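# Right an inverted bottle and return it to the crate

## Task

A single bottle sitting in the crate is upside down: flip it so it stands the right way up and set it back inside the crate. The crate and the tray must not end up tilted or shifted from where they were, or the task fails. It only counts if the bottle stays in place without the robot holding it at the end. Anything the robot is touching at the end must not settle by more than about a fingernail's width once released, or the task fails.

## Robot and tools

Robot: two arms, left_arm and right_arm, each with 7 joints and a parallel gripper. Cameras: cam_high (fixed overhead view), cam_left_wrist and cam_right_wrist (mounted on the hands). All images are 896x504.

Frame: one shared world frame. Origin is on the table surface midway between the arms; +z is up, +x reaches out over the table, and left_arm sits toward +y. The names left and right are only labels; they do not mean image sides. Positions are in metres, orientations are quaternions in w,x,y,z order. The reported hand position can be somewhat off, more so when the arm is stretched far.

Gripper geometry: the fingers point along the gripper's +z axis and close along its y axis. The reported end_effector_position is the spot between the pads when closed, roughly 2 cm short of the fingertips; closing pushes the tips about 10 mm further along +z.

Tool execute_actions, argument "actions": a list holding one action, one wait, or nothing. Optional "pictures": true/false asks for camera images; images come automatically only when the list is empty.
- Empty list {"actions": []}: no command, just returns the state (with pictures).
- Action {"rows": [[...]], "steps": N}: N is 10 to 15 control steps, each 1/30 s (default 15). Each row drives one step; if there are fewer rows than steps, the last row repeats. Up to 15 rows.
- Wait {"steps": N} with no rows: N up to 300; returns after that many steps since the previous result, with your thinking time counted inside.
Each row is exactly 16 numbers covering both arms even if one arm stays still: left_arm's 7 joint targets then its opening, then right_arm's 7 joint targets then its opening. Joint values are absolute target angles in radians (the same values printed under Joint positions), in the order waist, shoulder, upper arm roll, elbow, forearm roll, wrist pitch, wrist roll. Ranges: waist -6.283 to 6.283, shoulder -2.059 to 2.094, upper arm roll -6.283 to 6.283, elbow -0.192 to 3.927, forearm roll -6.283 to 6.283, wrist pitch -1.693 to 3.142, wrist roll -6.283 to 6.283. The opening is an absolute command from -1 (closed) to +1 (fully open). A call is rejected (nothing sent) if a target exceeds a range end by over 0.010 rad and lies further out than the joint's last reading. True limits may sit 0.010 rad either side; overshooting targets are clipped and the result may say "joint sent to its limit" (possibly referring to an earlier action still running). No such line does not prove more travel exists.

Motion behaviour: joint targets move at most 3.14 rad/s, take 0.16 s to accelerate, and all joints of an arm are synchronised. Each step the target is held within 0.623 rad of the measured angle, and if the targets would move the hand more than 70 mm from where it is, they are scaled back. So large moves need several calls. Each result is taken 10 steps before the action ends; those last steps run while you compose the next reply, and the simulation keeps going while you think. Arms keep heading to the last target until motion settles or a step is HELD.

Result lines: the state line gives, per arm (left_arm | right_arm), end_effector_position, end_effector_quat_wxyz and linear/angular velocities. Joint positions and Joint velocities list each arm's 7 joints (rad, rad/s) plus the finger-pad gap (m, m/s; 0.084 m = fully open). grip_measured is the measured opening on the same -1..1 scale you command. "joint command not followed" means a clearance check altered or blocked some joint targets; the rest of the row was applied. HELD marks steps where your row was not (fully) sent. Joint torques follow the joint order without the gripper; they carry offsets, scale and noise and are nonzero in free air. MOTOR HOT appears from 65 °C; at 80 °C an OVER-TEMPERATURE FAULT brakes that arm until it cools. A TORQUE FAULT (contact torque reaching a joint's load limit) stops the arm, backs the joint off, holds 10 s and drops the rest of the call. Load limits (N m): waist 44.5, shoulder 44.5, upper arm roll 26.7, elbow 26.7, forearm roll 26.7, wrist pitch 17.8, wrist roll 17.8; carried weight adds to them.

Gripping: to hold something, keep commanding an opening well under grip_measured; the larger the gap, the firmer the squeeze (about 24 N per pad max for objects up to ~6 cm). Re-sending the read grip_measured still presses lightly; wider objects may slip. Closing fast can press too hard and even spring the fingers open.

Tool zoom_image: {"camera": one of cam_high, cam_left_wrist, cam_right_wrist, "region": [x0, y0, x1, y1]} in image pixels from the top-left, at most 504 by 504; returns an enlarged view of that camera's latest image.

Tool finished_scene: {"scene": current scene number}. Answering without any tool call ends everything.

Camera calibration (OpenCV pinhole with radial distortion, T_world_to_cam maps world to camera) is supplied; wrist camera poses follow the arm's joint readings, and small per-scene errors exist.

Avoid: dropping the bottle, knocking anything off the table, shoving or tilting the crate or tray, hard contacts, arms colliding or pressing each other, and finishing while a gripper still supports the bottle. Random brief tugs may act on a held part or push loose objects, so grip securely and check the final state before ending.

Each tool is called after "Request:" by a JSON object that holds its "op" and its "data", one argument or row to a line.

## Session

Request:
{"op": "execute_actions", "data": {
  "actions": []
}}

Scene clock: 0.00 s of 7600.00 s.
left_arm: end_effector_position=(+0.1984, +0.2480, +0.1429) grip_measured=+1.00 end_effector_quat_wxyz=(+0.171, +0.692, +0.697, +0.074) end_effector_velocity=(+0.000, -0.000, +0.000) end_effector_angular_velocity=(+0.000, -0.000, -0.000) | right_arm: end_effector_position=(+0.3809, -0.3946, +0.1850) grip_measured=+1.00 end_effector_quat_wxyz=(+0.705, -0.614, +0.294, -0.200) end_effector_velocity=(-0.000, -0.001, +0.000) end_effector_angular_velocity=(-0.000, -0.000, -0.001)
Joint positions: left_arm=[ 0.071 -1.57  -0.18  -0.118 -0.403  1.146 -1.313  0.084] | right_arm=[-0.437  0.38  -0.44   0.733  1.521  1.84  -1.028  0.084]
Joint velocities: left_arm=[-0.  0.  0.  0.  0.  0. -0. -0.] | right_arm=[-0.001 -0.    -0.001  0.    -0.     0.     0.    -0.   ]
Joint torques (N m, as the arm reports them, + toward a larger angle): no reading
Motor temperatures (°C, as the motors report them): left_arm=[23 26 25 24 30 26 29] | right_arm=[27 22 24 29 27 27 28]
camera_calibration (this result's frames):
cam_left_wrist: T_world_to_cam=[[0.939146, 0.0262179, 0.342517, -0.213778], [-0.0201237, -0.991172, 0.131046, 0.299743], [0.342929, -0.129964, -0.930328, 0.229101], [0, 0, 0, 1]] pos_world=[0.128236, 0.332477, 0.247082]
cam_right_wrist: T_world_to_cam=[[-0.0891363, 0.161104, -0.982904, 0.314655], [-0.758721, 0.628354, 0.171797, 0.571019], [0.645289, 0.761063, 0.0662234, 0.172142], [0, 0, 0, 1]] pos_world=[0.35021, -0.540505, 0.199777]

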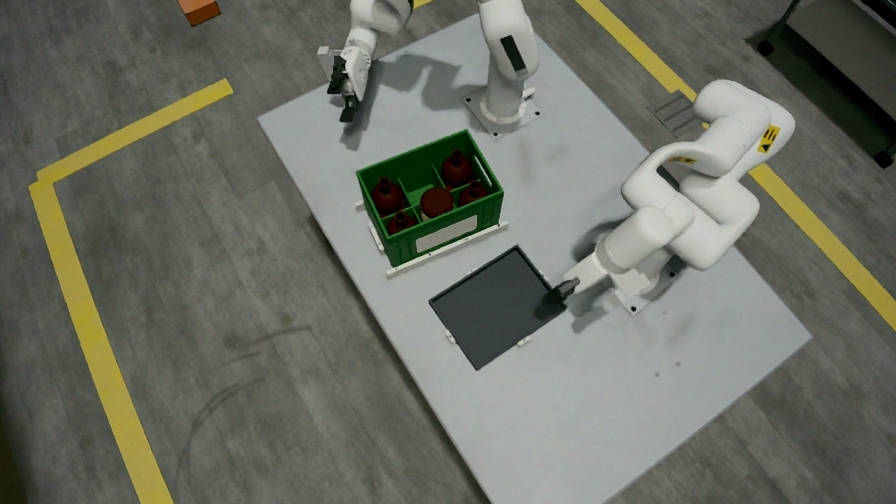

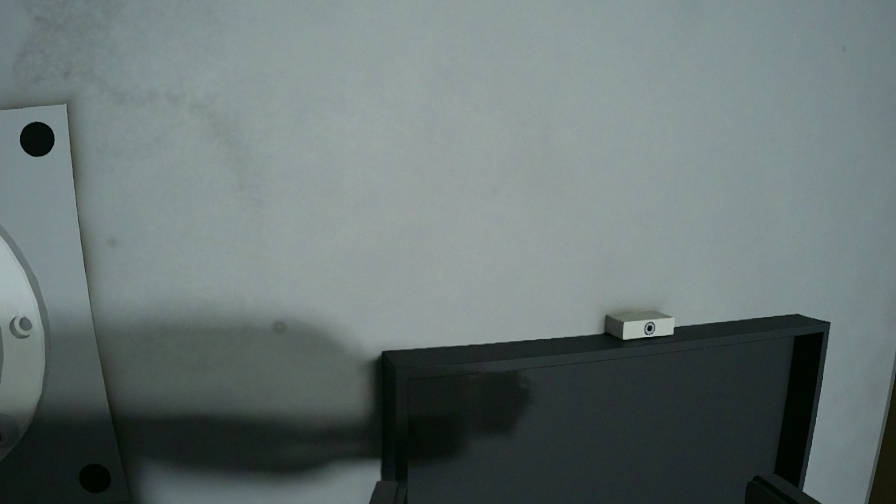

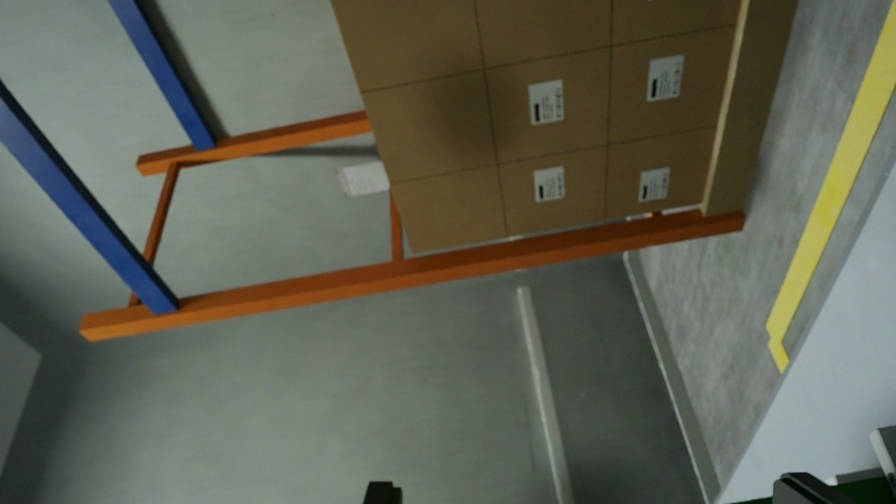

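Request:
{"op": "execute_actions", "data": {
  "actions": [
    {"rows":[[0.3,-0.3,0,1.2,0,1.5,0,1,-0.437,-0.45,0,1.4,0,1.85,-1.571,1]],"steps":15}
  ]
}}

Request:
{"op": "execute_actions", "data": {
  "actions": [
    {"steps":40}
  ]
}}

Request:
{"op": "execute_actions", "data": {
  "actions": [
    {"rows":[[0.3,-0.3,0,1.2,0,1.5,0,1,0.3976,-0.2234,0,1.0882,0,1.3116,-1.1734,1]],"steps":15}
  ]
}}

Request:
{"op": "execute_actions", "data": {
  "actions": [
    {"steps":40}
  ],
  "pictures": true
}}

Scene clock: 1.13 s of 7600.00 s.
left_arm: end_effector_position=(+0.1921, +0.2522, +0.1561) grip_measured=+1.00 end_effector_quat_wxyz=(+0.144, +0.723, +0.673, +0.066) end_effector_velocity=(-0.076, +0.089, +0.269) end_effector_angular_velocity=(+0.645, +0.669, -1.194) | right_arm: end_effector_position=(+0.3882, -0.3830, +0.2112) grip_measured=+1.00 end_effector_quat_wxyz=(+0.699, -0.645, +0.223, -0.212) end_effector_velocity=(+0.115, +0.135, +0.379) end_effector_angular_velocity=(-1.108, -1.330, +1.062)
Joint positions: left_arm=[ 0.099 -1.493 -0.158 -0.044 -0.352  1.193 -1.232  0.084] | right_arm=[-0.438  0.329 -0.403  0.782  1.467  1.84  -1.075  0.084]
Joint velocities: left_arm=[0.488 1.348 0.381 1.347 0.854 0.744 1.322 0.   ] | right_arm=[ 0.023 -0.673  0.466  0.719 -0.6    0.03  -0.517 -0.   ]
Joint torques (N m, as the arm reports them, + toward a larger angle): left_arm=[ 5.21 17.31  3.87 26.28  0.73 -1.86 -0.1 ] | right_arm=[ -1.12 -13.43  -2.31   9.62   1.38   2.83   0.39]
Motor temperatures (°C, as the motors report them): left_arm=[23 26 25 25 30 26 29] | right_arm=[27 22 24 29 27 27 28]
Steps of this call (steps 1 to 29: nothing new was sent; steps 30 to 34: the first 5 steps of this action). Readings (joint positions):
30: left_arm=[0.071 -1.570 -0.180 -0.118 -0.403 1.146 -1.313] | right_arm=[-0.437 0.380 -0.440 0.733 1.521 1.840 -1.028]
31: left_arm=[0.072 -1.567 -0.179 -0.115 -0.401 1.148 -1.309] | right_arm=[-0.437 0.378 -0.438 0.735 1.518 1.840 -1.031]
33: left_arm=[0.085 -1.532 -0.169 -0.082 -0.377 1.170 -1.272] | right_arm=[-0.438 0.351 -0.419 0.760 1.487 1.840 -1.057]
34: the state above

Scene clock: 2.47 s of 7600.00 s.
left_arm: end_effector_position=(+0.3389, +0.4200, +0.3641) grip_measured=+1.00 end_effector_quat_wxyz=(+0.000, +0.979, +0.206, +0.000) end_effector_velocity=(+0.004, +0.005, +0.001) end_effector_angular_velocity=(+0.002, +0.003, -0.016) | right_arm: end_effector_position=(+0.2454, -0.4261, +0.4669) grip_measured=+1.00 end_effector_quat_wxyz=(-0.015, +0.848, +0.529, +0.011) end_effector_velocity=(-0.041, -0.061, +0.035) end_effector_angular_velocity=(-0.359, +0.050, +0.003)
Joint positions: left_arm=[ 0.3   -0.303 -0.     1.197 -0.     1.5   -0.002  0.084] | right_arm=[-0.437 -0.443 -0.004  1.395  0.034  1.85  -1.566  0.084]
Joint velocities: left_arm=[0.002 0.021 0.003 0.022 0.004 0.003 0.021 0.   ] | right_arm=[ 0.    -0.069  0.044  0.045 -0.337  0.002 -0.052 -0.   ]
Joint torques (N m, as the arm reports them, + toward a larger angle): left_arm=[  2.63 -14.83   1.04  17.39   0.11  -1.    -0.81] | right_arm=[-1.03 -3.45  0.66 11.96  1.19 -2.14  0.62]
Motor temperatures (°C, as the motors report them): left_arm=[23 26 25 25 30 26 29] | right_arm=[27 22 24 29 27 27 28]
Kept back: nothing.
Steps of this call (steps 1 to 10: the last 10 steps of your previous action; steps 11 to 40: the robot went on to your last target). Readings (joint positions):
1: left_arm=[0.117 -1.445 -0.144 0.005 -0.322 1.218 -1.186] | right_arm=[-0.437 0.307 -0.388 0.806 1.447 1.841 -1.092]
2: left_arm=[0.134 -1.395 -0.131 0.057 -0.292 1.244 -1.137] | right_arm=[-0.437 0.287 -0.375 0.827 1.428 1.842 -1.107]
4: left_arm=[0.163 -1.302 -0.108 0.152 -0.242 1.287 -1.045] | right_arm=[-0.437 0.248 -0.351 0.864 1.389 1.842 -1.138]
8: left_arm=[0.202 -1.133 -0.077 0.320 -0.173 1.348 -0.876] | right_arm=[-0.437 0.165 -0.304 0.935 1.306 1.843 -1.196]
40: the state above

Scene clock: 2.63 s of 7600.00 s.
left_arm: end_effector_position=(+0.3392, +0.4205, +0.3641) grip_measured=+1.00 end_effector_quat_wxyz=(+0.000, +0.979, +0.205, +0.000) end_effector_velocity=(+0.001, +0.002, -0.000) end_effector_angular_velocity=(+0.001, +0.002, -0.003) | right_arm: end_effector_position=(+0.2630, -0.4204, +0.4566) grip_measured=+1.00 end_effector_quat_wxyz=(-0.004, +0.844, +0.536, +0.007) end_effector_velocity=(+0.281, +0.183, -0.229) end_effector_angular_velocity=(+0.031, +0.100, +0.351)
Joint positions: left_arm=[ 0.3   -0.301 -0.     1.199 -0.     1.5   -0.     0.084] | right_arm=[-0.378 -0.427 -0.006  1.37   0.014  1.797 -1.53   0.084]
Joint velocities: left_arm=[ 0.001  0.006  0.001  0.006  0.002  0.     0.004 -0.   ] | right_arm=[ 0.824  0.332  0.037 -0.445  0.005 -0.681  0.499 -0.   ]
Joint torques (N m, as the arm reports them, + toward a larger angle): left_arm=[  2.72 -14.63   1.02  17.59   0.17  -0.8   -0.64] | right_arm=[ 1.5  -2.73  4.31 10.45  0.7  -1.77  0.49]
Motor temperatures (°C, as the motors report them): left_arm=[23 26 25 25 30 26 29] | right_arm=[27 22 24 29 27 27 28]
Steps of this call (steps 1 to 5: the first 5 steps of this action). Readings (joint positions):
1: left_arm=[0.300 -0.302 -0.000 1.198 -0.000 1.500 -0.002] | right_arm=[-0.437 -0.444 -0.003 1.396 0.024 1.850 -1.567]
2: left_arm=[0.300 -0.302 -0.000 1.198 -0.000 1.500 -0.001] | right_arm=[-0.435 -0.445 -0.003 1.395 0.018 1.848 -1.567]
4: left_arm=[0.300 -0.301 -0.000 1.199 -0.000 1.500 -0.001] | right_arm=[-0.405 -0.437 -0.006 1.384 0.014 1.820 -1.547]
5: the state above

Scene clock: 3.97 s of 7600.00 s.
left_arm: end_effector_position=(+0.3394, +0.4207, +0.3640) grip_measured=+1.00 end_effector_quat_wxyz=(-0.000, +0.979, +0.205, +0.000) end_effector_velocity=(+0.000, -0.000, +0.001) end_effector_angular_velocity=(-0.002, -0.002, +0.000) | right_arm: end_effector_position=(+0.3529, -0.1467, +0.3006) grip_measured=+1.00 end_effector_quat_wxyz=(+0.000, +0.714, +0.700, +0.000) end_effector_velocity=(-0.003, +0.008, -0.004) end_effector_angular_velocity=(-0.002, +0.004, +0.014)
Joint positions: left_arm=[ 0.3   -0.3    0.     1.2    0.     1.5   -0.     0.084] | right_arm=[ 0.396 -0.224 -0.001  1.089 -0.     1.312 -1.174  0.084]
Joint velocities: left_arm=[ 0.    -0.     0.     0.001 -0.002  0.    -0.    -0.   ] | right_arm=[ 0.015  0.005  0.005 -0.007  0.    -0.008  0.006 -0.   ]
Joint torques (N m, as the arm reports them, + toward a larger angle): left_arm=[  2.85 -14.96   0.98  17.61  -0.13  -0.98  -0.61] | right_arm=[-1.12 -9.07  0.34 15.21  0.52 -2.27  0.31]
Motor temperatures (°C, as the motors report them): left_arm=[23 26 25 26 30 26 29] | right_arm=[27 22 24 29 27 27 28]
Kept back: nothing.
Steps of this call (steps 1 to 10: the last 10 steps of your previous action; steps 11 to 40: the robot went on to your last target). Readings (joint positions):
1: left_arm=[0.300 -0.301 -0.000 1.199 -0.000 1.500 -0.000] | right_arm=[-0.351 -0.416 -0.004 1.355 0.014 1.775 -1.514]
2: left_arm=[0.300 -0.301 -0.000 1.200 -0.000 1.500 -0.000] | right_arm=[-0.325 -0.405 -0.002 1.340 0.014 1.755 -1.499]
4: left_arm=[0.300 -0.300 -0.000 1.200 -0.000 1.500 -0.000] | right_arm=[-0.274 -0.388 -0.001 1.318 0.013 1.717 -1.471]
8: left_arm=[0.300 -0.300 -0.000 1.200 -0.000 1.500 -0.000] | right_arm=[-0.171 -0.361 -0.002 1.280 0.010 1.648 -1.421]
40: the state above
camera_calibration (this result's frames):
cam_left_wrist: T_world_to_cam=[[0.396183, -0.918168, 0.00272158, 0.278853], [-0.918159, -0.396191, -0.00412716, 0.548482], [0.00486769, -0.000863735, -0.999988, 0.49467], [0, 0, 0, 1]] pos_world=[0.390709, 0.473765, 0.496169]
cam_right_wrist: T_world_to_cam=[[0.999617, -0.0251751, 0.0115346, -0.324618], [-0.0253706, -0.999531, 0.0171259, -0.076955], [0.0110981, -0.017412, -0.999787, 0.42398], [0, 0, 0, 1]] pos_world=[0.317836, -0.0777089, 0.428952]

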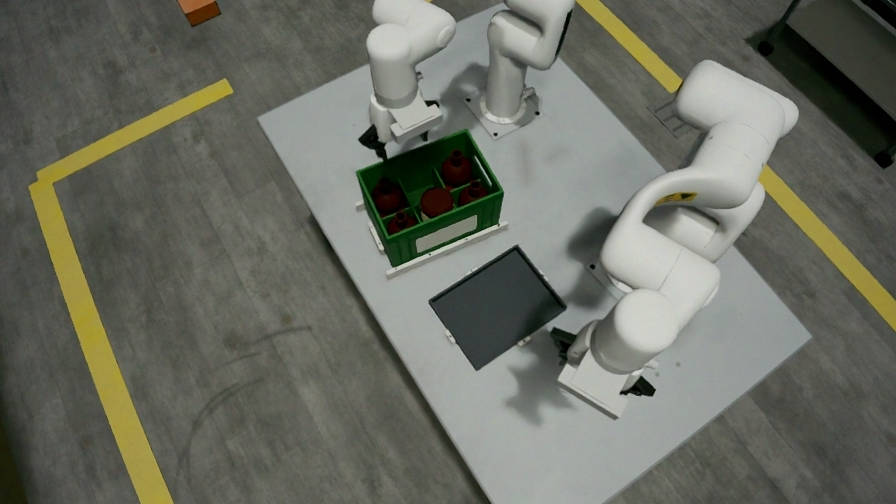

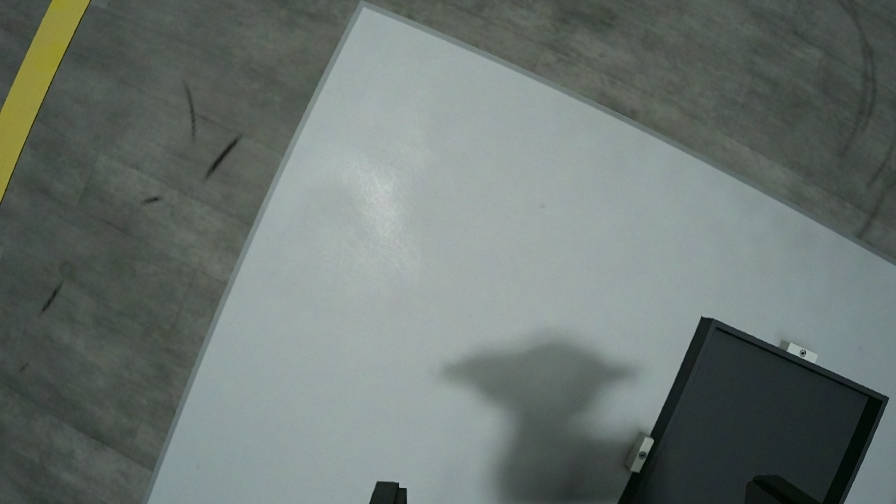

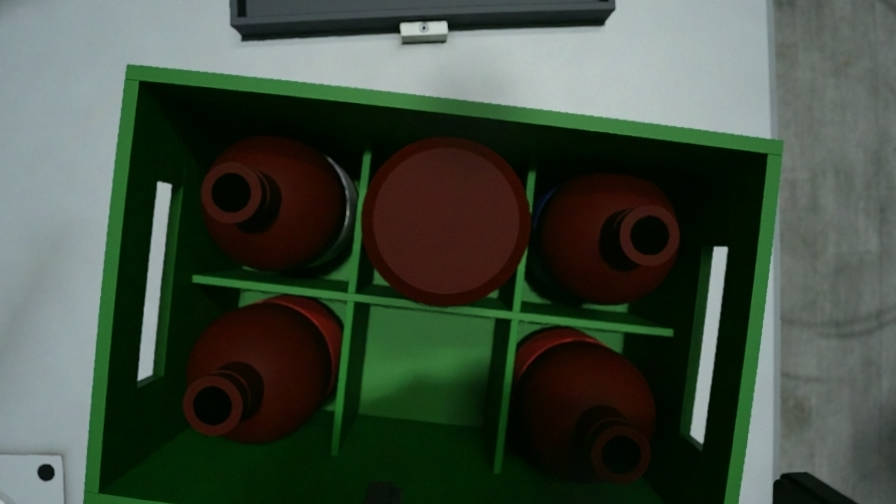

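Request:
{"op": "execute_actions", "data": {
  "actions": [
    {"rows":[[0.3,-0.3,0,1.2,0,1.5,0,1,0.5925,-0.2103,0,1.101,0,1.3113,-0.9785,1]],"steps":15}
  ]
}}

Request:
{"op": "execute_actions", "data": {
  "actions": [
    {"rows":[[0.3,-0.3,0,1.2,0,1.5,0,1,0.5925,-0.1918,0,0.9756,0,1.1674,-0.9785,1],[0.3,-0.3,0,1.2,0,1.5,0,1,0.5925,-0.1918,0,0.9756,0,1.1674,-0.9785,1],[0.3,-0.3,0,1.2,0,1.5,0,1,0.5925,-0.1918,0,0.9756,0,1.1674,-0.9785,1],[0.3,-0.3,0,1.2,0,1.5,0,1,0.5925,-0.1918,0,0.9756,0,1.1674,-0.9785,1],[0.3,-0.3,0,1.2,0,1.5,0,1,0.5925,-0.1918,0,0.9756,0,1.1674,-0.9785,1],[0.3,-0.3,0,1.2,0,1.5,0,1,0.5925,-0.1483,0,0.8722,0,1.0205,-0.9785,1],[0.3,-0.3,0,1.2,0,1.5,0,1,0.5925,-0.1483,0,0.8722,0,1.0205,-0.9785,1],[0.3,-0.3,0,1.2,0,1.5,0,1,0.5925,-0.1483,0,0.8722,0,1.0205,-0.9785,1],[0.3,-0.3,0,1.2,0,1.5,0,1,0.5925,-0.1483,0,0.8722,0,1.0205,-0.9785,1],[0.3,-0.3,0,1.2,0,1.5,0,1,0.5925,-0.1483,0,0.8722,0,1.0205,-0.9785,1],[0.3,-0.3,0,1.2,0,1.5,0,1,0.5925,-0.1022,0,0.8132,0,0.9154,-0.9785,1],[0.3,-0.3,0,1.2,0,1.5,0,1,0.5925,-0.1022,0,0.8132,0,0.9154,-0.9785,1],[0.3,-0.3,0,1.2,0,1.5,0,1,0.5925,-0.1022,0,0.8132,0,0.9154,-0.9785,1],[0.3,-0.3,0,1.2,0,1.5,0,1,0.5925,-0.1022,0,0.8132,0,0.9154,-0.9785,1],[0.3,-0.3,0,1.2,0,1.5,0,1,0.5925,-0.0522,0,0.7716,0,0.8238,-0.9785,1]],"steps":15}
  ]
}}

Request:
{"op": "execute_actions", "data": {
  "actions": [
    {"steps":20}
  ]
}}

Scene clock: 5.57 s of 7600.00 s.
left_arm: end_effector_position=(+0.3394, +0.4207, +0.3640) grip_measured=+1.00 end_effector_quat_wxyz=(-0.000, +0.979, +0.205, +0.000) end_effector_velocity=(+0.000, -0.000, -0.000) end_effector_angular_velocity=(-0.000, -0.000, -0.000) | right_arm: end_effector_position=(+0.3444, -0.1233, +0.3001) grip_measured=+1.00 end_effector_quat_wxyz=(-0.000, +0.717, +0.697, +0.000) end_effector_velocity=(-0.152, +0.371, -0.000) end_effector_angular_velocity=(-0.008, -0.004, +0.114)
Joint positions: left_arm=[ 0.3   -0.3   -0.     1.2    0.     1.5   -0.     0.084] | right_arm=[ 0.461 -0.219 -0.006  1.093 -0.     1.311 -1.107  0.084]
Joint velocities: left_arm=[-0.  0. -0. -0. -0. -0.  0. -0.] | right_arm=[ 0.896  0.064  0.068  0.061  0.006 -0.004  0.846  0.   ]
Joint torques (N m, as the arm reports them, + toward a larger angle): left_arm=[  2.45 -14.71   1.14  17.5    0.19  -0.86  -0.67] | right_arm=[ 3.97 -9.43  5.94 14.94  0.7  -2.14  0.41]
Motor temperatures (°C, as the motors report them): left_arm=[23 26 25 26 30 26 29] | right_arm=[27 22 24 30 27 27 28]
Steps of this call (steps 1 to 30: the robot went on to your last target; steps 31 to 43: nothing new was sent; steps 44 to 48: the first 5 steps of this action). Readings (joint positions):
44: left_arm=[0.300 -0.300 -0.000 1.200 0.000 1.500 0.000] | right_arm=[0.398 -0.223 -0.000 1.088 -0.000 1.312 -1.173]
45: left_arm=[0.300 -0.300 0.000 1.200 -0.000 1.500 0.000] | right_arm=[0.400 -0.223 -0.001 1.088 -0.000 1.312 -1.170]
47: left_arm=[0.300 -0.300 -0.000 1.200 -0.000 1.500 0.000] | right_arm=[0.432 -0.221 -0.006 1.091 -0.001 1.312 -1.135]
48: the state above

Scene clock: 6.07 s of 7600.00 s.
left_arm: end_effector_position=(+0.3394, +0.4207, +0.3640) grip_measured=+1.00 end_effector_quat_wxyz=(-0.000, +0.979, +0.205, -0.000) end_effector_velocity=(+0.000, +0.000, +0.000) end_effector_angular_velocity=(+0.001, -0.000, -0.000) | right_arm: end_effector_position=(+0.3211, -0.0717, +0.2815) grip_measured=+1.00 end_effector_quat_wxyz=(+0.001, +0.714, +0.700, +0.003) end_effector_velocity=(-0.022, -0.007, -0.298) end_effector_angular_velocity=(-0.073, +0.112, +0.004)
Joint positions: left_arm=[ 0.3   -0.3    0.     1.2   -0.     1.5   -0.     0.084] | right_arm=[ 0.591 -0.205 -0.001  1.052 -0.     1.25  -0.98   0.084]
Joint velocities: left_arm=[-0. -0.  0.  0.  0. -0. -0.  0.] | right_arm=[ 0.01   0.129  0.004 -0.696 -0.    -0.691  0.01  -0.   ]
Joint torques (N m, as the arm reports them, + toward a larger angle): left_arm=[  2.56 -14.87   0.87  17.55   0.14  -1.01  -0.71] | right_arm=[-1.34 -8.27  0.63 13.68  0.5  -1.75  0.21]
Motor temperatures (°C, as the motors report them): left_arm=[23 26 25 26 30 26 29] | right_arm=[27 22 24 30 27 27 28]
Steps of this call (steps 1 to 10: the last 10 steps of your previous action; steps 11 to 15: the first 5 steps of this action). Readings (joint positions):
11: left_arm=[0.300 -0.300 -0.000 1.200 0.000 1.500 -0.000] | right_arm=[0.588 -0.211 -0.001 1.101 -0.000 1.311 -0.982]
12: left_arm=[0.300 -0.300 0.000 1.200 0.000 1.500 0.000] | right_arm=[0.589 -0.211 -0.001 1.099 -0.000 1.308 -0.981]
14: left_arm=[0.300 -0.300 -0.000 1.200 0.000 1.500 -0.000] | right_arm=[0.591 -0.208 -0.001 1.074 -0.000 1.274 -0.980]
15: the state above

Scene clock: 6.73 s of 7600.00 s.
left_arm: end_effector_position=(+0.3394, +0.4207, +0.3640) grip_measured=+1.00 end_effector_quat_wxyz=(-0.000, +0.979, +0.205, -0.000) end_effector_velocity=(-0.000, +0.000, -0.000) end_effector_angular_velocity=(+0.001, +0.001, -0.000) | right_arm: end_effector_position=(+0.3192, -0.0719, +0.1381) grip_measured=+1.00 end_effector_quat_wxyz=(+0.000, +0.714, +0.700, +0.000) end_effector_velocity=(+0.008, +0.005, -0.016) end_effector_angular_velocity=(+0.022, -0.034, -0.001)
Joint positions: left_arm=[ 0.3   -0.3    0.     1.2    0.     1.5   -0.     0.084] | right_arm=[ 0.592 -0.057 -0.     0.777  0.     0.833 -0.979  0.084]
Joint velocities: left_arm=[ 0.    -0.    -0.    -0.     0.001  0.    -0.    -0.   ] | right_arm=[-0.001  0.032 -0.    -0.026  0.    -0.098  0.     0.   ]
Joint torques (N m, as the arm reports them, + toward a larger angle): left_arm=[  2.36 -14.93   1.07  17.61   0.07  -1.02  -0.78] | right_arm=[ -1.02 -11.73   0.23  13.5    0.72  -2.35   0.05]
Motor temperatures (°C, as the motors report them): left_arm=[23 26 25 26 30 26 29] | right_arm=[27 22 24 30 27 27 28]
Kept back: nothing.
Steps of this call (steps 1 to 10: the last 10 steps of your previous action; steps 11 to 20: the robot went on to your last target). Readings (joint positions):
1: left_arm=[0.300 -0.300 0.000 1.200 0.000 1.500 0.000] | right_arm=[0.591 -0.200 -0.001 1.029 -0.000 1.229 -0.979]
2: left_arm=[0.300 -0.300 -0.000 1.200 0.000 1.500 0.000] | right_arm=[0.592 -0.196 -0.000 1.008 -0.000 1.207 -0.979]
4: left_arm=[0.300 -0.300 -0.000 1.200 0.000 1.500 0.000] | right_arm=[0.592 -0.184 -0.000 0.968 -0.000 1.151 -0.979]
8: left_arm=[0.300 -0.300 0.000 1.200 0.000 1.500 -0.000] | right_arm=[0.592 -0.151 -0.000 0.890 -0.000 1.043 -0.979]
20: the state above

Close, lift by waypoints.

Request:
{"op": "execute_actions", "data": {
  "actions": [
    {"rows":[[0.3,-0.3,0,1.2,0,1.5,0,1,0.5925,-0.0522,0,0.7716,0,0.8238,-0.9785,-1]],"steps":15}
  ]
}}

Request:
{"op": "execute_actions", "data": {
  "actions": [
    {"rows":[[0.3,-0.3,0,1.2,0,1.5,0,1,0.5925,-0.1483,0,0.8722,0,1.0205,-0.9785,-1],[0.3,-0.3,0,1.2,0,1.5,0,1,0.5925,-0.1483,0,0.8722,0,1.0205,-0.9785,-1],[0.3,-0.3,0,1.2,0,1.5,0,1,0.5925,-0.1483,0,0.8722,0,1.0205,-0.9785,-1],[0.3,-0.3,0,1.2,0,1.5,0,1,0.5925,-0.1483,0,0.8722,0,1.0205,-0.9785,-1],[0.3,-0.3,0,1.2,0,1.5,0,1,0.5925,-0.1483,0,0.8722,0,1.0205,-0.9785,-1],[0.3,-0.3,0,1.2,0,1.5,0,1,0.5925,-0.1918,0,0.9756,0,1.1674,-0.9785,-1],[0.3,-0.3,0,1.2,0,1.5,0,1,0.5925,-0.1918,0,0.9756,0,1.1674,-0.9785,-1],[0.3,-0.3,0,1.2,0,1.5,0,1,0.5925,-0.1918,0,0.9756,0,1.1674,-0.9785,-1],[0.3,-0.3,0,1.2,0,1.5,0,1,0.5925,-0.1918,0,0.9756,0,1.1674,-0.9785,-1],[0.3,-0.3,0,1.2,0,1.5,0,1,0.5925,-0.2045,0,1.2491,0,1.4536,-0.9785,-1]],"steps":15}
  ]
}}

Request:
{"op": "execute_actions", "data": {
  "actions": [
    {"steps":20}
  ]
}}

Scene clock: 7.57 s of 7600.00 s.
left_arm: end_effector_position=(+0.3394, +0.4207, +0.3640) grip_measured=+1.00 end_effector_quat_wxyz=(-0.000, +0.979, +0.205, +0.000) end_effector_velocity=(-0.000, -0.000, -0.000) end_effector_angular_velocity=(-0.001, +0.001, +0.000) | right_arm: end_effector_position=(+0.3192, -0.0719, +0.1353) grip_measured=+0.72 end_effector_quat_wxyz=(+0.000, +0.714, +0.700, +0.000) end_effector_velocity=(+0.000, -0.001, +0.000) end_effector_angular_velocity=(-0.000, +0.001, -0.003)
Joint positions: left_arm=[ 0.3   -0.3   -0.     1.2    0.     1.5    0.     0.084] | right_arm=[ 0.592 -0.052 -0.     0.772 -0.     0.824 -0.978  0.074]
Joint velocities: left_arm=[ 0.     0.    -0.    -0.001 -0.     0.    -0.     0.   ] | right_arm=[-0.001 -0.001 -0.001  0.     0.001  0.002  0.     0.   ]
Joint torques (N m, as the arm reports them, + toward a larger angle): left_arm=[  2.55 -14.81   0.99  17.55   0.21  -0.85  -0.76] | right_arm=[ -0.4  -10.9    0.81  12.88   0.58  -2.09   0.3 ]
Motor temperatures (°C, as the motors report them): left_arm=[23 26 25 26 30 26 29] | right_arm=[27 22 24 30 27 27 28]
Steps of this call (steps 1 to 20: the robot went on to your last target; steps 21 to 25: the first 5 steps of this action). Readings (joint positions):
21: left_arm=[0.300 -0.300 -0.000 1.200 0.000 1.500 0.000] | right_arm=[0.592 -0.052 -0.000 0.772 -0.000 0.824 -0.978]
22: left_arm=[0.300 -0.300 -0.000 1.200 0.000 1.500 0.000] | right_arm=[0.592 -0.052 -0.000 0.772 -0.000 0.824 -0.978]
24: left_arm=[0.300 -0.300 0.000 1.200 0.000 1.500 0.000] | right_arm=[0.592 -0.052 -0.000 0.772 -0.000 0.824 -0.978]
25: the state above

Scene clock: 8.07 s of 7600.00 s.
left_arm: end_effector_position=(+0.3394, +0.4207, +0.3640) grip_measured=+1.00 end_effector_quat_wxyz=(-0.000, +0.979, +0.205, +0.000) end_effector_velocity=(-0.000, -0.000, -0.000) end_effector_angular_velocity=(-0.000, +0.000, +0.000) | right_arm: end_effector_position=(+0.3165, -0.0735, +0.1527) grip_measured=+0.72 end_effector_quat_wxyz=(-0.001, +0.714, +0.701, -0.007) end_effector_velocity=(+0.029, +0.017, +0.339) end_effector_angular_velocity=(+0.040, -0.062, -0.003)
Joint positions: left_arm=[ 0.3   -0.3   -0.     1.2   -0.     1.5   -0.     0.084] | right_arm=[ 0.593 -0.082  0.     0.8   -0.     0.896 -0.979  0.074]
Joint velocities: left_arm=[-0.    -0.     0.    -0.001 -0.    -0.    -0.    -0.   ] | right_arm=[-0.001 -0.495 -0.002  0.525  0.     0.946 -0.     0.   ]
Joint torques (N m, as the arm reports them, + toward a larger angle): left_arm=[  2.44 -15.13   0.98  17.47   0.04  -1.07  -0.77] | right_arm=[ -0.59 -15.34   0.25  19.88   0.48  -3.78   0.23]
Motor temperatures (°C, as the motors report them): left_arm=[23 26 25 26 30 26 29] | right_arm=[27 22 24 30 27 27 28]
Steps of this call (steps 1 to 10: the last 10 steps of your previous action; steps 11 to 15: the first 5 steps of this action). Readings (joint positions):
11: left_arm=[0.300 -0.300 -0.000 1.200 -0.000 1.500 -0.000] | right_arm=[0.592 -0.052 -0.000 0.772 -0.000 0.824 -0.978]
12: left_arm=[0.300 -0.300 0.000 1.200 0.000 1.500 0.000] | right_arm=[0.592 -0.053 -0.000 0.773 -0.000 0.827 -0.978]
14: left_arm=[0.300 -0.300 -0.000 1.200 -0.000 1.500 0.000] | right_arm=[0.593 -0.067 0.000 0.785 0.000 0.865 -0.979]
15: the state above

Scene clock: 8.73 s of 7600.00 s.
left_arm: end_effector_position=(+0.3394, +0.4207, +0.3640) grip_measured=+1.00 end_effector_quat_wxyz=(-0.000, +0.979, +0.205, +0.000) end_effector_velocity=(-0.000, +0.000, -0.000) end_effector_angular_velocity=(+0.001, +0.001, -0.001) | right_arm: end_effector_position=(+0.3203, -0.0712, +0.3444) grip_measured=+0.72 end_effector_quat_wxyz=(+0.000, +0.714, +0.700, +0.002) end_effector_velocity=(-0.019, -0.011, +0.043) end_effector_angular_velocity=(-0.036, +0.055, +0.002)
Joint positions: left_arm=[ 0.3   -0.3   -0.     1.2    0.     1.5    0.     0.084] | right_arm=[ 0.592 -0.204 -0.     1.233  0.     1.434 -0.979  0.074]
Joint velocities: left_arm=[-0.    -0.    -0.    -0.001  0.001  0.     0.     0.   ] | right_arm=[ 0.002 -0.003 -0.     0.135 -0.     0.204  0.    -0.   ]
Joint torques (N m, as the arm reports them, + toward a larger angle): left_arm=[  2.62 -14.76   0.66  17.49   0.08  -1.09  -0.72] | right_arm=[-0.88 -8.91  0.45 14.86  0.47 -2.81  0.14]
Motor temperatures (°C, as the motors report them): left_arm=[23 26 25 27 30 26 29] | right_arm=[27 22 24 30 27 27 28]
Kept back: nothing.
Steps of this call (steps 1 to 10: the last 10 steps of your previous action; steps 11 to 20: the robot went on to your last target). Readings (joint positions):
1: left_arm=[0.300 -0.300 -0.000 1.200 0.000 1.500 -0.000] | right_arm=[0.593 -0.099 0.000 0.819 -0.000 0.927 -0.979]
2: left_arm=[0.300 -0.300 -0.000 1.200 0.000 1.500 -0.000] | right_arm=[0.593 -0.115 0.000 0.839 0.000 0.955 -0.979]
4: left_arm=[0.300 -0.300 -0.000 1.200 0.000 1.500 0.000] | right_arm=[0.593 -0.140 0.000 0.879 0.000 1.015 -0.978]
8: left_arm=[0.300 -0.300 -0.000 1.200 -0.000 1.500 0.000] | right_arm=[0.593 -0.169 0.000 0.971 0.000 1.139 -0.979]
20: the state above

Request:
{"op": "execute_actions", "data": {
  "actions": [
    {"rows":[[0.3,-0.3,0,1.2,0,-0.07,0,1,0.6606,0.2019,0,2.0817,0,1.8798,-0.910,-1]],"steps":15}
  ]
}}

Request:
{"op": "execute_actions", "data": {
  "actions": [
    {"steps":25}
  ]
}}

Request:
{"op": "execute_actions", "data": {
  "actions": [
    {"rows":[[0.3,0.3189,0,0.2872,0,-1.6025,0,1,0.6606,0.2019,0,2.0817,0,1.8798,-0.910,-1]],"steps":15}
  ]
}}

Request:
{"op": "execute_actions", "data": {
  "actions": [
    {"steps":45}
  ]
}}

Scene clock: 9.80 s of 7600.00 s.
left_arm: end_effector_position=(+0.3575, +0.4286, +0.3703) grip_measured=+1.00 end_effector_quat_wxyz=(-0.008, +0.978, +0.205, +0.039) end_effector_velocity=(+0.306, +0.134, +0.126) end_effector_angular_velocity=(+0.543, -1.240, -0.000) | right_arm: end_effector_position=(+0.3229, -0.0661, +0.3578) grip_measured=+0.72 end_effector_quat_wxyz=(-0.003, +0.714, +0.700, -0.014) end_effector_velocity=(+0.081, +0.126, +0.144) end_effector_angular_velocity=(-0.269, +0.400, -0.016)
Joint positions: left_arm=[ 0.3   -0.3    0.     1.199 -0.     1.42  -0.     0.084] | right_arm=[ 0.601 -0.154 -0.001  1.328 -0.     1.511 -0.969  0.074]
Joint velocities: left_arm=[ 0.     0.006 -0.    -0.004  0.001 -1.364  0.     0.   ] | right_arm=[ 0.156  0.953 -0.01   1.481 -0.001  1.01   0.162  0.   ]
Joint torques (N m, as the arm reports them, + toward a larger angle): left_arm=[  2.4  -16.25   1.07  19.52   0.04  -2.37  -0.75] | right_arm=[ 2.29 -4.2   2.68 21.56  0.8  -2.56  0.4 ]
Motor temperatures (°C, as the motors report them): left_arm=[23 26 25 27 30 26 29] | right_arm=[27 22 24 30 27 27 28]
Steps of this call (steps 1 to 27: the robot went on to your last target; steps 28 to 32: the first 5 steps of this action). Readings (joint positions):
28: left_arm=[0.300 -0.300 0.000 1.200 -0.000 1.500 -0.000] | right_arm=[0.593 -0.204 -0.000 1.249 -0.000 1.454 -0.978]
29: left_arm=[0.300 -0.300 0.000 1.200 -0.000 1.497 -0.000] | right_arm=[0.593 -0.203 -0.000 1.252 -0.000 1.456 -0.978]
31: left_arm=[0.300 -0.300 0.000 1.199 -0.000 1.460 -0.000] | right_arm=[0.596 -0.180 -0.001 1.287 -0.000 1.483 -0.974]
32: the state above

Scene clock: 10.63 s of 7600.00 s.
left_arm: end_effector_position=(+0.5104, +0.4955, +0.6206) grip_measured=+1.00 end_effector_quat_wxyz=(-0.124, +0.780, +0.163, +0.591) end_effector_velocity=(-0.007, -0.003, +0.379) end_effector_angular_velocity=(+0.578, -1.321, +0.000) | right_arm: end_effector_position=(+0.3602, -0.0060, +0.4697) grip_measured=+0.72 end_effector_quat_wxyz=(-0.000, +0.714, +0.700, -0.000) end_effector_velocity=(+0.000, +0.001, +0.003) end_effector_angular_velocity=(+0.003, -0.004, +0.001)
Joint positions: left_arm=[ 0.3   -0.3   -0.     1.2    0.     0.204  0.     0.084] | right_arm=[ 0.66   0.201 -0.     2.08  -0.     1.879 -0.91   0.074]
Joint velocities: left_arm=[ 0.    -0.    -0.    -0.001 -0.001 -1.442  0.     0.   ] | right_arm=[0.002 0.006 0.    0.016 0.    0.005 0.001 0.   ]
Joint torques (N m, as the arm reports them, + toward a larger angle): left_arm=[  2.63 -16.17   1.05  18.33   0.09  -1.56  -0.6 ] | right_arm=[ -1.11 -14.75   0.25  13.78   0.71  -2.46   0.31]
Motor temperatures (°C, as the motors report them): left_arm=[23 26 25 27 30 26 29] | right_arm=[27 22 24 30 27 27 28]
Kept back: nothing.
Steps of this call (steps 1 to 10: the last 10 steps of your previous action; steps 11 to 25: the robot went on to your last target). Readings (joint positions):
1: left_arm=[0.300 -0.300 0.000 1.199 -0.000 1.371 -0.000] | right_arm=[0.607 -0.116 -0.002 1.387 -0.000 1.550 -0.963]
2: left_arm=[0.300 -0.300 0.000 1.200 -0.000 1.319 0.000] | right_arm=[0.614 -0.072 -0.001 1.457 -0.000 1.595 -0.956]
4: left_arm=[0.300 -0.300 -0.000 1.200 0.000 1.218 0.000] | right_arm=[0.628 0.011 0.001 1.594 0.000 1.676 -0.943]
8: left_arm=[0.300 -0.300 -0.000 1.200 0.000 1.025 0.000] | right_arm=[0.643 0.096 0.001 1.805 0.000 1.765 -0.928]
25: the state above

Scene clock: 10.80 s of 7600.00 s.
left_arm: end_effector_position=(+0.5169, +0.4983, +0.6344) grip_measured=+1.00 end_effector_quat_wxyz=(-0.133, +0.745, +0.156, +0.634) end_effector_velocity=(+0.165, +0.072, -0.481) end_effector_angular_velocity=(-0.308, +0.702, -0.000) | right_arm: end_effector_position=(+0.3602, -0.0059, +0.4699) grip_measured=+0.72 end_effector_quat_wxyz=(-0.000, +0.714, +0.700, -0.000) end_effector_velocity=(+0.001, +0.000, +0.000) end_effector_angular_velocity=(+0.001, -0.001, -0.001)
Joint positions: left_arm=[ 0.3   -0.276 -0.     1.176  0.     0.042  0.     0.084] | right_arm=[ 0.661  0.202 -0.     2.081 -0.     1.88  -0.91   0.074]
Joint velocities: left_arm=[-0.     0.414 -0.    -0.427 -0.001 -0.074 -0.     0.   ] | right_arm=[-0.001  0.002 -0.     0.004  0.     0.001  0.     0.   ]
Joint torques (N m, as the arm reports them, + toward a larger angle): left_arm=[ 2.61 -3.87  0.96 11.03 -0.04  0.18 -0.72] | right_arm=[ -1.35 -14.62   0.44  13.82   0.54  -2.71   0.17]
Motor temperatures (°C, as the motors report them): left_arm=[23 26 25 27 30 26 29] | right_arm=[27 22 24 30 27 27 28]
Steps of this call (steps 1 to 5: the first 5 steps of this action). Readings (joint positions):
1: left_arm=[0.300 -0.300 -0.000 1.200 0.000 0.156 0.000] | right_arm=[0.660 0.201 -0.000 2.080 -0.000 1.880 -0.910]
2: left_arm=[0.300 -0.299 0.000 1.199 0.000 0.111 0.000] | right_arm=[0.660 0.202 -0.000 2.081 -0.000 1.880 -0.910]
4: left_arm=[0.300 -0.288 -0.000 1.189 0.000 0.050 0.000] | right_arm=[0.661 0.202 -0.000 2.081 -0.000 1.880 -0.910]
5: the state above

Scene clock: 12.30 s of 7600.00 s.
left_arm: end_effector_position=(+0.4427, +0.4659, +0.2023) grip_measured=+1.00 end_effector_quat_wxyz=(-0.123, +0.784, +0.164, +0.586) end_effector_velocity=(-0.177, -0.078, +0.246) end_effector_angular_velocity=(+0.569, -1.300, -0.001) | right_arm: end_effector_position=(+0.3602, -0.0058, +0.4700) grip_measured=+0.72 end_effector_quat_wxyz=(+0.000, +0.714, +0.700, -0.000) end_effector_velocity=(+0.000, +0.000, -0.000) end_effector_angular_velocity=(-0.001, +0.001, +0.000)
Joint positions: left_arm=[ 0.3    0.274  0.     0.361 -0.    -1.198 -0.     0.084] | right_arm=[ 0.661  0.202 -0.     2.082 -0.     1.88  -0.91   0.074]
Joint velocities: left_arm=[ 0.     0.308  0.    -0.509  0.001 -2.235 -0.     0.   ] | right_arm=[ 0.     0.001 -0.    -0.    -0.     0.    -0.    -0.   ]
Joint torques (N m, as the arm reports them, + toward a larger angle): left_arm=[  2.57 -24.55   0.55  10.47   0.1   -1.52  -0.6 ] | right_arm=[ -1.08 -15.28   0.38  13.83   0.61  -2.48   0.21]
Motor temperatures (°C, as the motors report them): left_arm=[23 26 25 27 30 26 29] | right_arm=[27 22 24 31 27 27 28]
Kept back: nothing.
Steps of this call (steps 1 to 10: the last 10 steps of your previous action; steps 11 to 45: the robot went on to your last target). Readings (joint positions):
1: left_arm=[0.300 -0.261 -0.000 1.161 0.000 0.042 0.000] | right_arm=[0.661 0.202 -0.000 2.081 -0.000 1.880 -0.910]
2: left_arm=[0.300 -0.246 -0.000 1.145 0.000 0.040 0.000] | right_arm=[0.661 0.202 -0.000 2.081 -0.000 1.880 -0.910]
4: left_arm=[0.300 -0.222 0.000 1.119 -0.000 0.015 -0.000] | right_arm=[0.661 0.202 -0.000 2.082 -0.000 1.880 -0.910]
8: left_arm=[0.300 -0.176 -0.000 1.067 -0.000 -0.040 -0.000] | right_arm=[0.661 0.202 -0.000 2.082 -0.000 1.880 -0.910]
45: the state above

Request:
{"op": "execute_actions", "data": {
  "actions": [
    {"steps":15}
  ]
}}

Request:
{"op": "execute_actions", "data": {
  "actions": [
    {"rows":[[-0.7366,0.3189,0,0.2872,0,-1.6025,0,1,0.6606,0.2019,0,2.0817,0,1.8798,-0.910,-1]],"steps":15}
  ]
}}

Request:
{"op": "execute_actions", "data": {
  "actions": [
    {"steps":25}
  ]
}}

Request:
{"op": "execute_actions", "data": {
  "actions": [
    {"rows":[[-0.7366,0.3189,0,0.2872,0,-1.6025,0,1,0.6606,0.1029,0,1.7952,0,1.6923,-0.910,-1]],"steps":15}
  ]
}}

Request:
{"op": "execute_actions", "data": {
  "actions": [
    {"steps":20}
  ],
  "pictures": true
}}

Scene clock: 12.80 s of 7600.00 s.
left_arm: end_effector_position=(+0.4070, +0.4502, +0.2597) grip_measured=+1.00 end_effector_quat_wxyz=(-0.145, +0.693, +0.145, +0.691) end_effector_velocity=(-0.005, -0.002, +0.004) end_effector_angular_velocity=(+0.009, -0.020, +0.000) | right_arm: end_effector_position=(+0.3602, -0.0058, +0.4700) grip_measured=+0.72 end_effector_quat_wxyz=(+0.000, +0.714, +0.700, -0.000) end_effector_velocity=(-0.000, +0.000, +0.000) end_effector_angular_velocity=(+0.000, -0.001, +0.001)
Joint positions: left_arm=[ 0.3    0.318 -0.     0.288  0.    -1.599 -0.     0.084] | right_arm=[ 0.661  0.202  0.     2.082  0.     1.88  -0.91   0.074]
Joint velocities: left_arm=[-0.     0.005  0.    -0.009 -0.001 -0.036 -0.     0.   ] | right_arm=[ 0.001 -0.    -0.    -0.    -0.    -0.    -0.     0.   ]
Joint torques (N m, as the arm reports them, + toward a larger angle): left_arm=[  2.55 -18.64   0.66   5.36   0.14  -1.17  -0.65] | right_arm=[ -1.49 -15.28   0.25  13.77   0.83  -2.5    0.27]
Motor temperatures (°C, as the motors report them): left_arm=[23 26 25 27 30 26 29] | right_arm=[27 22 24 31 27 27 28]
Kept back: nothing.
Steps of this call (steps 1 to 15: the robot went on to your last target). Readings (joint positions):
1: left_arm=[0.300 0.284 0.000 0.345 -0.000 -1.272 -0.000] | right_arm=[0.661 0.202 -0.000 2.082 0.000 1.880 -0.910]
2: left_arm=[0.300 0.291 0.000 0.332 -0.000 -1.341 -0.000] | right_arm=[0.661 0.202 0.000 2.082 0.000 1.880 -0.910]
4: left_arm=[0.300 0.303 0.000 0.313 -0.000 -1.456 0.000] | right_arm=[0.661 0.202 -0.000 2.082 -0.000 1.880 -0.910]
8: left_arm=[0.300 0.314 -0.000 0.294 -0.000 -1.565 0.000] | right_arm=[0.661 0.202 0.000 2.082 0.000 1.880 -0.910]
15: the state above

Scene clock: 12.97 s of 7600.00 s.
left_arm: end_effector_position=(+0.4173, +0.4236, +0.2599) grip_measured=+1.00 end_effector_quat_wxyz=(-0.124, +0.697, +0.123, +0.696) end_effector_velocity=(+0.155, -0.420, +0.002) end_effector_angular_velocity=(-0.013, -0.009, -0.977) | right_arm: end_effector_position=(+0.3602, -0.0058, +0.4700) grip_measured=+0.72 end_effector_quat_wxyz=(+0.000, +0.714, +0.700, -0.000) end_effector_velocity=(-0.000, +0.000, -0.000) end_effector_angular_velocity=(-0.001, +0.001, +0.001)
Joint positions: left_arm=[ 0.235  0.319  0.002  0.288 -0.001 -1.601 -0.     0.084] | right_arm=[ 0.661  0.202 -0.     2.082 -0.     1.88  -0.91   0.074]
Joint velocities: left_arm=[-0.919 -0.001 -0.051  0.005  0.01   0.001  0.001  0.   ] | right_arm=[ 0.001  0.001 -0.     0.    -0.    -0.     0.    -0.   ]
Joint torques (N m, as the arm reports them, + toward a larger angle): left_arm=[  1.43 -19.06  -0.03   5.12   0.01  -1.24  -0.69] | right_arm=[ -0.91 -14.79   0.31  13.73   0.67  -2.31   0.34]
Motor temperatures (°C, as the motors report them): left_arm=[23 26 25 27 30 26 29] | right_arm=[27 22 24 31 27 27 28]
Steps of this call (steps 1 to 5: the first 5 steps of this action). Readings (joint positions):
1: left_arm=[0.300 0.318 -0.000 0.288 0.000 -1.600 -0.000] | right_arm=[0.661 0.202 -0.000 2.082 0.000 1.880 -0.910]
2: left_arm=[0.297 0.318 0.001 0.288 -0.000 -1.600 -0.000] | right_arm=[0.661 0.202 0.000 2.082 -0.000 1.880 -0.910]
4: left_arm=[0.265 0.319 0.003 0.288 -0.001 -1.601 -0.000] | right_arm=[0.661 0.202 0.000 2.082 -0.000 1.880 -0.910]
5: the state above

Scene clock: 13.80 s of 7600.00 s.
left_arm: end_effector_position=(+0.4194, +0.1141, +0.2600) grip_measured=+1.00 end_effector_quat_wxyz=(+0.118, +0.697, -0.118, +0.697) end_effector_velocity=(-0.124, -0.352, -0.000) end_effector_angular_velocity=(+0.000, +0.001, -0.813) | right_arm: end_effector_position=(+0.3605, -0.0065, +0.4694) grip_measured=+0.72 end_effector_quat_wxyz=(+0.000, +0.714, +0.700, -0.001) end_effector_velocity=(-0.003, +0.005, +0.009) end_effector_angular_velocity=(+0.019, -0.017, +0.012)
Joint positions: left_arm=[-0.448  0.319 -0.     0.287  0.    -1.602  0.     0.084] | right_arm=[ 0.66   0.202 -0.001  2.081 -0.001  1.881 -0.91   0.073]
Joint velocities: left_arm=[-0.812  0.     0.    -0.002  0.001 -0.001 -0.    -0.   ] | right_arm=[ 0.004 -0.008  0.008  0.012  0.004 -0.006 -0.    -0.   ]
Joint torques (N m, as the arm reports them, + toward a larger angle): left_arm=[  1.99 -18.71   0.74   5.08   0.01  -1.27  -0.7 ] | right_arm=[  3.5  -17.4    4.64  17.46   2.37  -6.1    0.38]
Motor temperatures (°C, as the motors report them): left_arm=[23 26 25 27 30 26 29] | right_arm=[27 22 24 31 27 27 28]
Kept back: nothing.
Steps of this call (steps 1 to 10: the last 10 steps of your previous action; steps 11 to 25: the robot went on to your last target). Readings (joint positions):
1: left_arm=[0.205 0.319 0.001 0.288 -0.000 -1.601 -0.000] | right_arm=[0.661 0.202 0.000 2.082 0.000 1.880 -0.910]
2: left_arm=[0.175 0.319 -0.001 0.288 0.000 -1.601 0.000] | right_arm=[0.661 0.202 0.000 2.082 0.000 1.880 -0.910]
4: left_arm=[0.121 0.319 -0.001 0.288 0.000 -1.601 0.000] | right_arm=[0.661 0.202 -0.000 2.082 0.000 1.880 -0.910]
8: left_arm=[0.013 0.319 -0.000 0.288 0.000 -1.601 0.000] | right_arm=[0.661 0.202 0.000 2.082 0.000 1.880 -0.910]
25: the state above

Scene clock: 13.97 s of 7600.00 s.
left_arm: end_effector_position=(+0.3948, +0.0567, +0.2600) grip_measured=+1.00 end_effector_quat_wxyz=(+0.165, +0.688, -0.165, +0.688) end_effector_velocity=(-0.170, -0.333, -0.000) end_effector_angular_velocity=(+0.000, +0.000, -0.813) | right_arm: end_effector_position=(+0.3600, -0.0020, +0.4623) grip_measured=+0.72 end_effector_quat_wxyz=(-0.000, +0.712, +0.703, +0.008) end_effector_velocity=(+0.005, +0.001, -0.203) end_effector_angular_velocity=(-0.004, -0.005, -0.006)
Joint positions: left_arm=[-0.584  0.319 -0.     0.287  0.    -1.602  0.     0.084] | right_arm=[ 0.663  0.171  0.004  2.011  0.002  1.825 -0.91   0.073]
Joint velocities: left_arm=[-0.813  0.     0.    -0.001  0.    -0.001 -0.    -0.   ] | right_arm=[ 0.001 -0.462 -0.005 -1.268 -0.004 -0.807 -0.    -0.   ]
Joint torques (N m, as the arm reports them, + toward a larger angle): left_arm=[  2.26 -18.98   0.93   5.28  -0.04  -1.2   -0.8 ] | right_arm=[ -2.56 -11.51  -0.97   9.25   0.29  -2.18   0.23]
Motor temperatures (°C, as the motors report them): left_arm=[23 26 25 27 30 26 29] | right_arm=[27 22 24 31 27 27 28]
Steps of this call (steps 1 to 5: the first 5 steps of this action). Readings (joint positions):
1: left_arm=[-0.475 0.319 -0.000 0.287 0.000 -1.602 0.000] | right_arm=[0.660 0.202 -0.001 2.081 -0.000 1.880 -0.910]
2: left_arm=[-0.503 0.319 -0.000 0.287 0.000 -1.602 0.000] | right_arm=[0.661 0.201 0.000 2.080 0.001 1.876 -0.910]
4: left_arm=[-0.557 0.319 -0.000 0.287 0.000 -1.602 0.000] | right_arm=[0.662 0.185 0.004 2.048 0.002 1.850 -0.910]
5: the state above

Scene clock: 14.63 s of 7600.00 s.
left_arm: end_effector_position=(+0.3585, -0.0027, +0.2600) grip_measured=+1.00 end_effector_quat_wxyz=(+0.217, +0.673, -0.217, +0.673) end_effector_velocity=(-0.001, -0.002, +0.000) end_effector_angular_velocity=(-0.001, -0.000, -0.006) | right_arm: end_effector_position=(+0.3602, -0.0057, +0.4202) grip_measured=+0.72 end_effector_quat_wxyz=(+0.000, +0.714, +0.700, +0.000) end_effector_velocity=(-0.000, -0.000, -0.001) end_effector_angular_velocity=(-0.001, +0.002, -0.000)
Joint positions: left_arm=[-0.736  0.319  0.     0.287 -0.    -1.603 -0.     0.084] | right_arm=[ 0.661  0.103  0.     1.796  0.     1.692 -0.91   0.073]
Joint velocities: left_arm=[-0.004 -0.    -0.001  0.     0.001 -0.     0.    -0.   ] | right_arm=[-0.    -0.     0.    -0.004 -0.    -0.001  0.    -0.   ]
Joint torques (N m, as the arm reports them, + toward a larger angle): left_arm=[  2.83 -18.91   0.6    5.27  -0.07  -1.2   -0.77] | right_arm=[ -0.81 -14.82   0.01  14.95   0.56  -2.35   0.25]
Motor temperatures (°C, as the motors report them): left_arm=[23 26 25 27 30 26 29] | right_arm=[27 22 24 31 27 27 28]
Kept back: nothing.
Steps of this call (steps 1 to 10: the last 10 steps of your previous action; steps 11 to 20: the robot went on to your last target). Readings (joint positions):
1: left_arm=[-0.611 0.319 -0.000 0.287 0.000 -1.602 0.000] | right_arm=[0.662 0.156 0.003 1.966 0.002 1.797 -0.910]
2: left_arm=[-0.638 0.319 -0.000 0.287 0.000 -1.602 0.000] | right_arm=[0.662 0.142 0.003 1.922 0.001 1.771 -0.910]
4: left_arm=[-0.682 0.319 -0.001 0.287 0.000 -1.602 0.000] | right_arm=[0.661 0.125 0.001 1.855 0.001 1.732 -0.910]
8: left_arm=[-0.722 0.319 -0.000 0.287 0.000 -1.603 0.000] | right_arm=[0.661 0.109 0.000 1.810 0.000 1.702 -0.910]
20: the state above
camera_calibration (this result's frames):
cam_left_wrist: T_world_to_cam=[[-0.585857, -0.810398, -0.00524244, 0.237252], [0.0063995, 0.00184247, -0.999978, 0.326357], [0.810389, -0.585877, 0.00410672, -0.161256], [0, 0, 0, 1]] pos_world=[0.267587, 0.0971907, 0.328256]
cam_right_wrist: T_world_to_cam=[[0.999665, -0.0233918, 0.0110445, -0.329572], [-0.0235815, -0.999571, 0.0173683, 0.0613348], [0.0106335, -0.0176229, -0.999788, 0.546075], [0, 0, 0, 1]] pos_world=[0.325101, 0.0632227, 0.548534]

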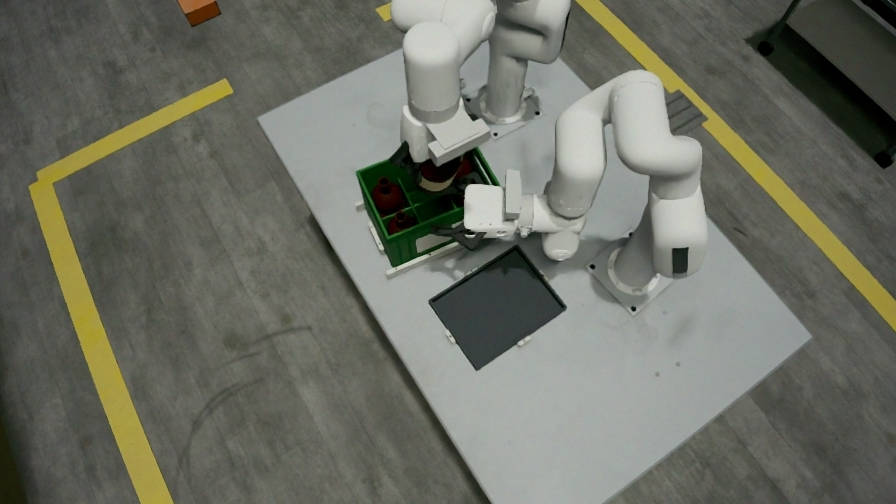

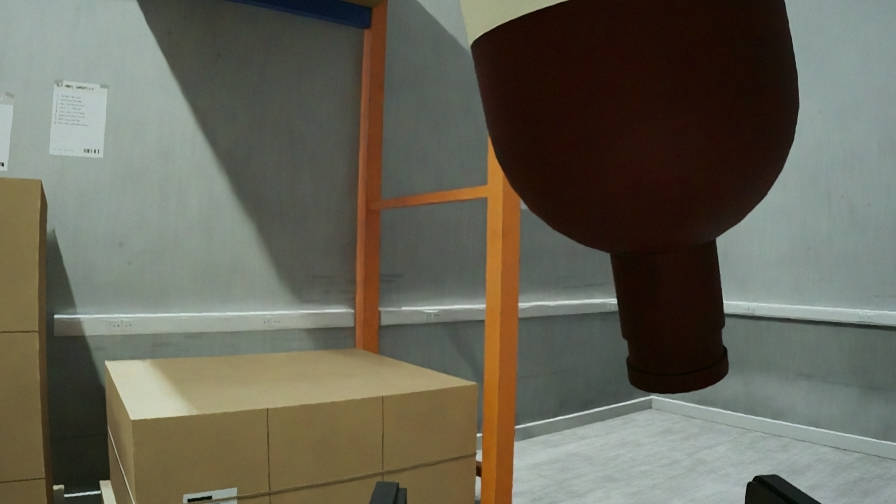

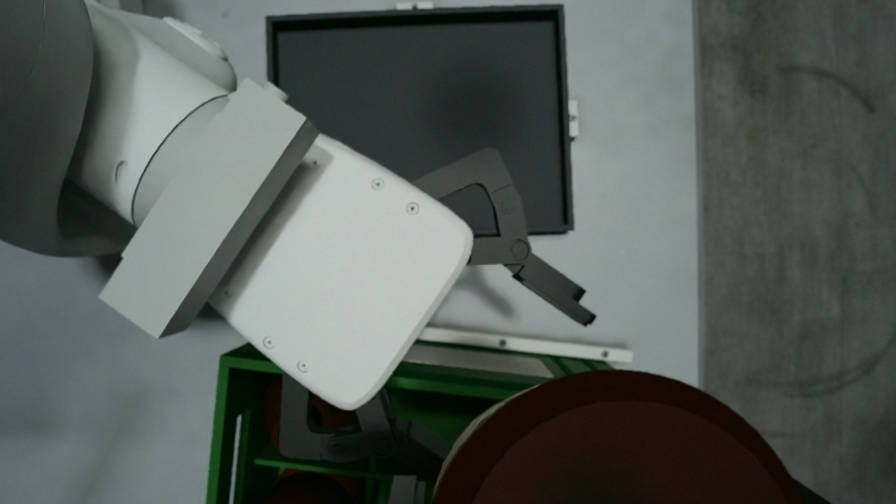

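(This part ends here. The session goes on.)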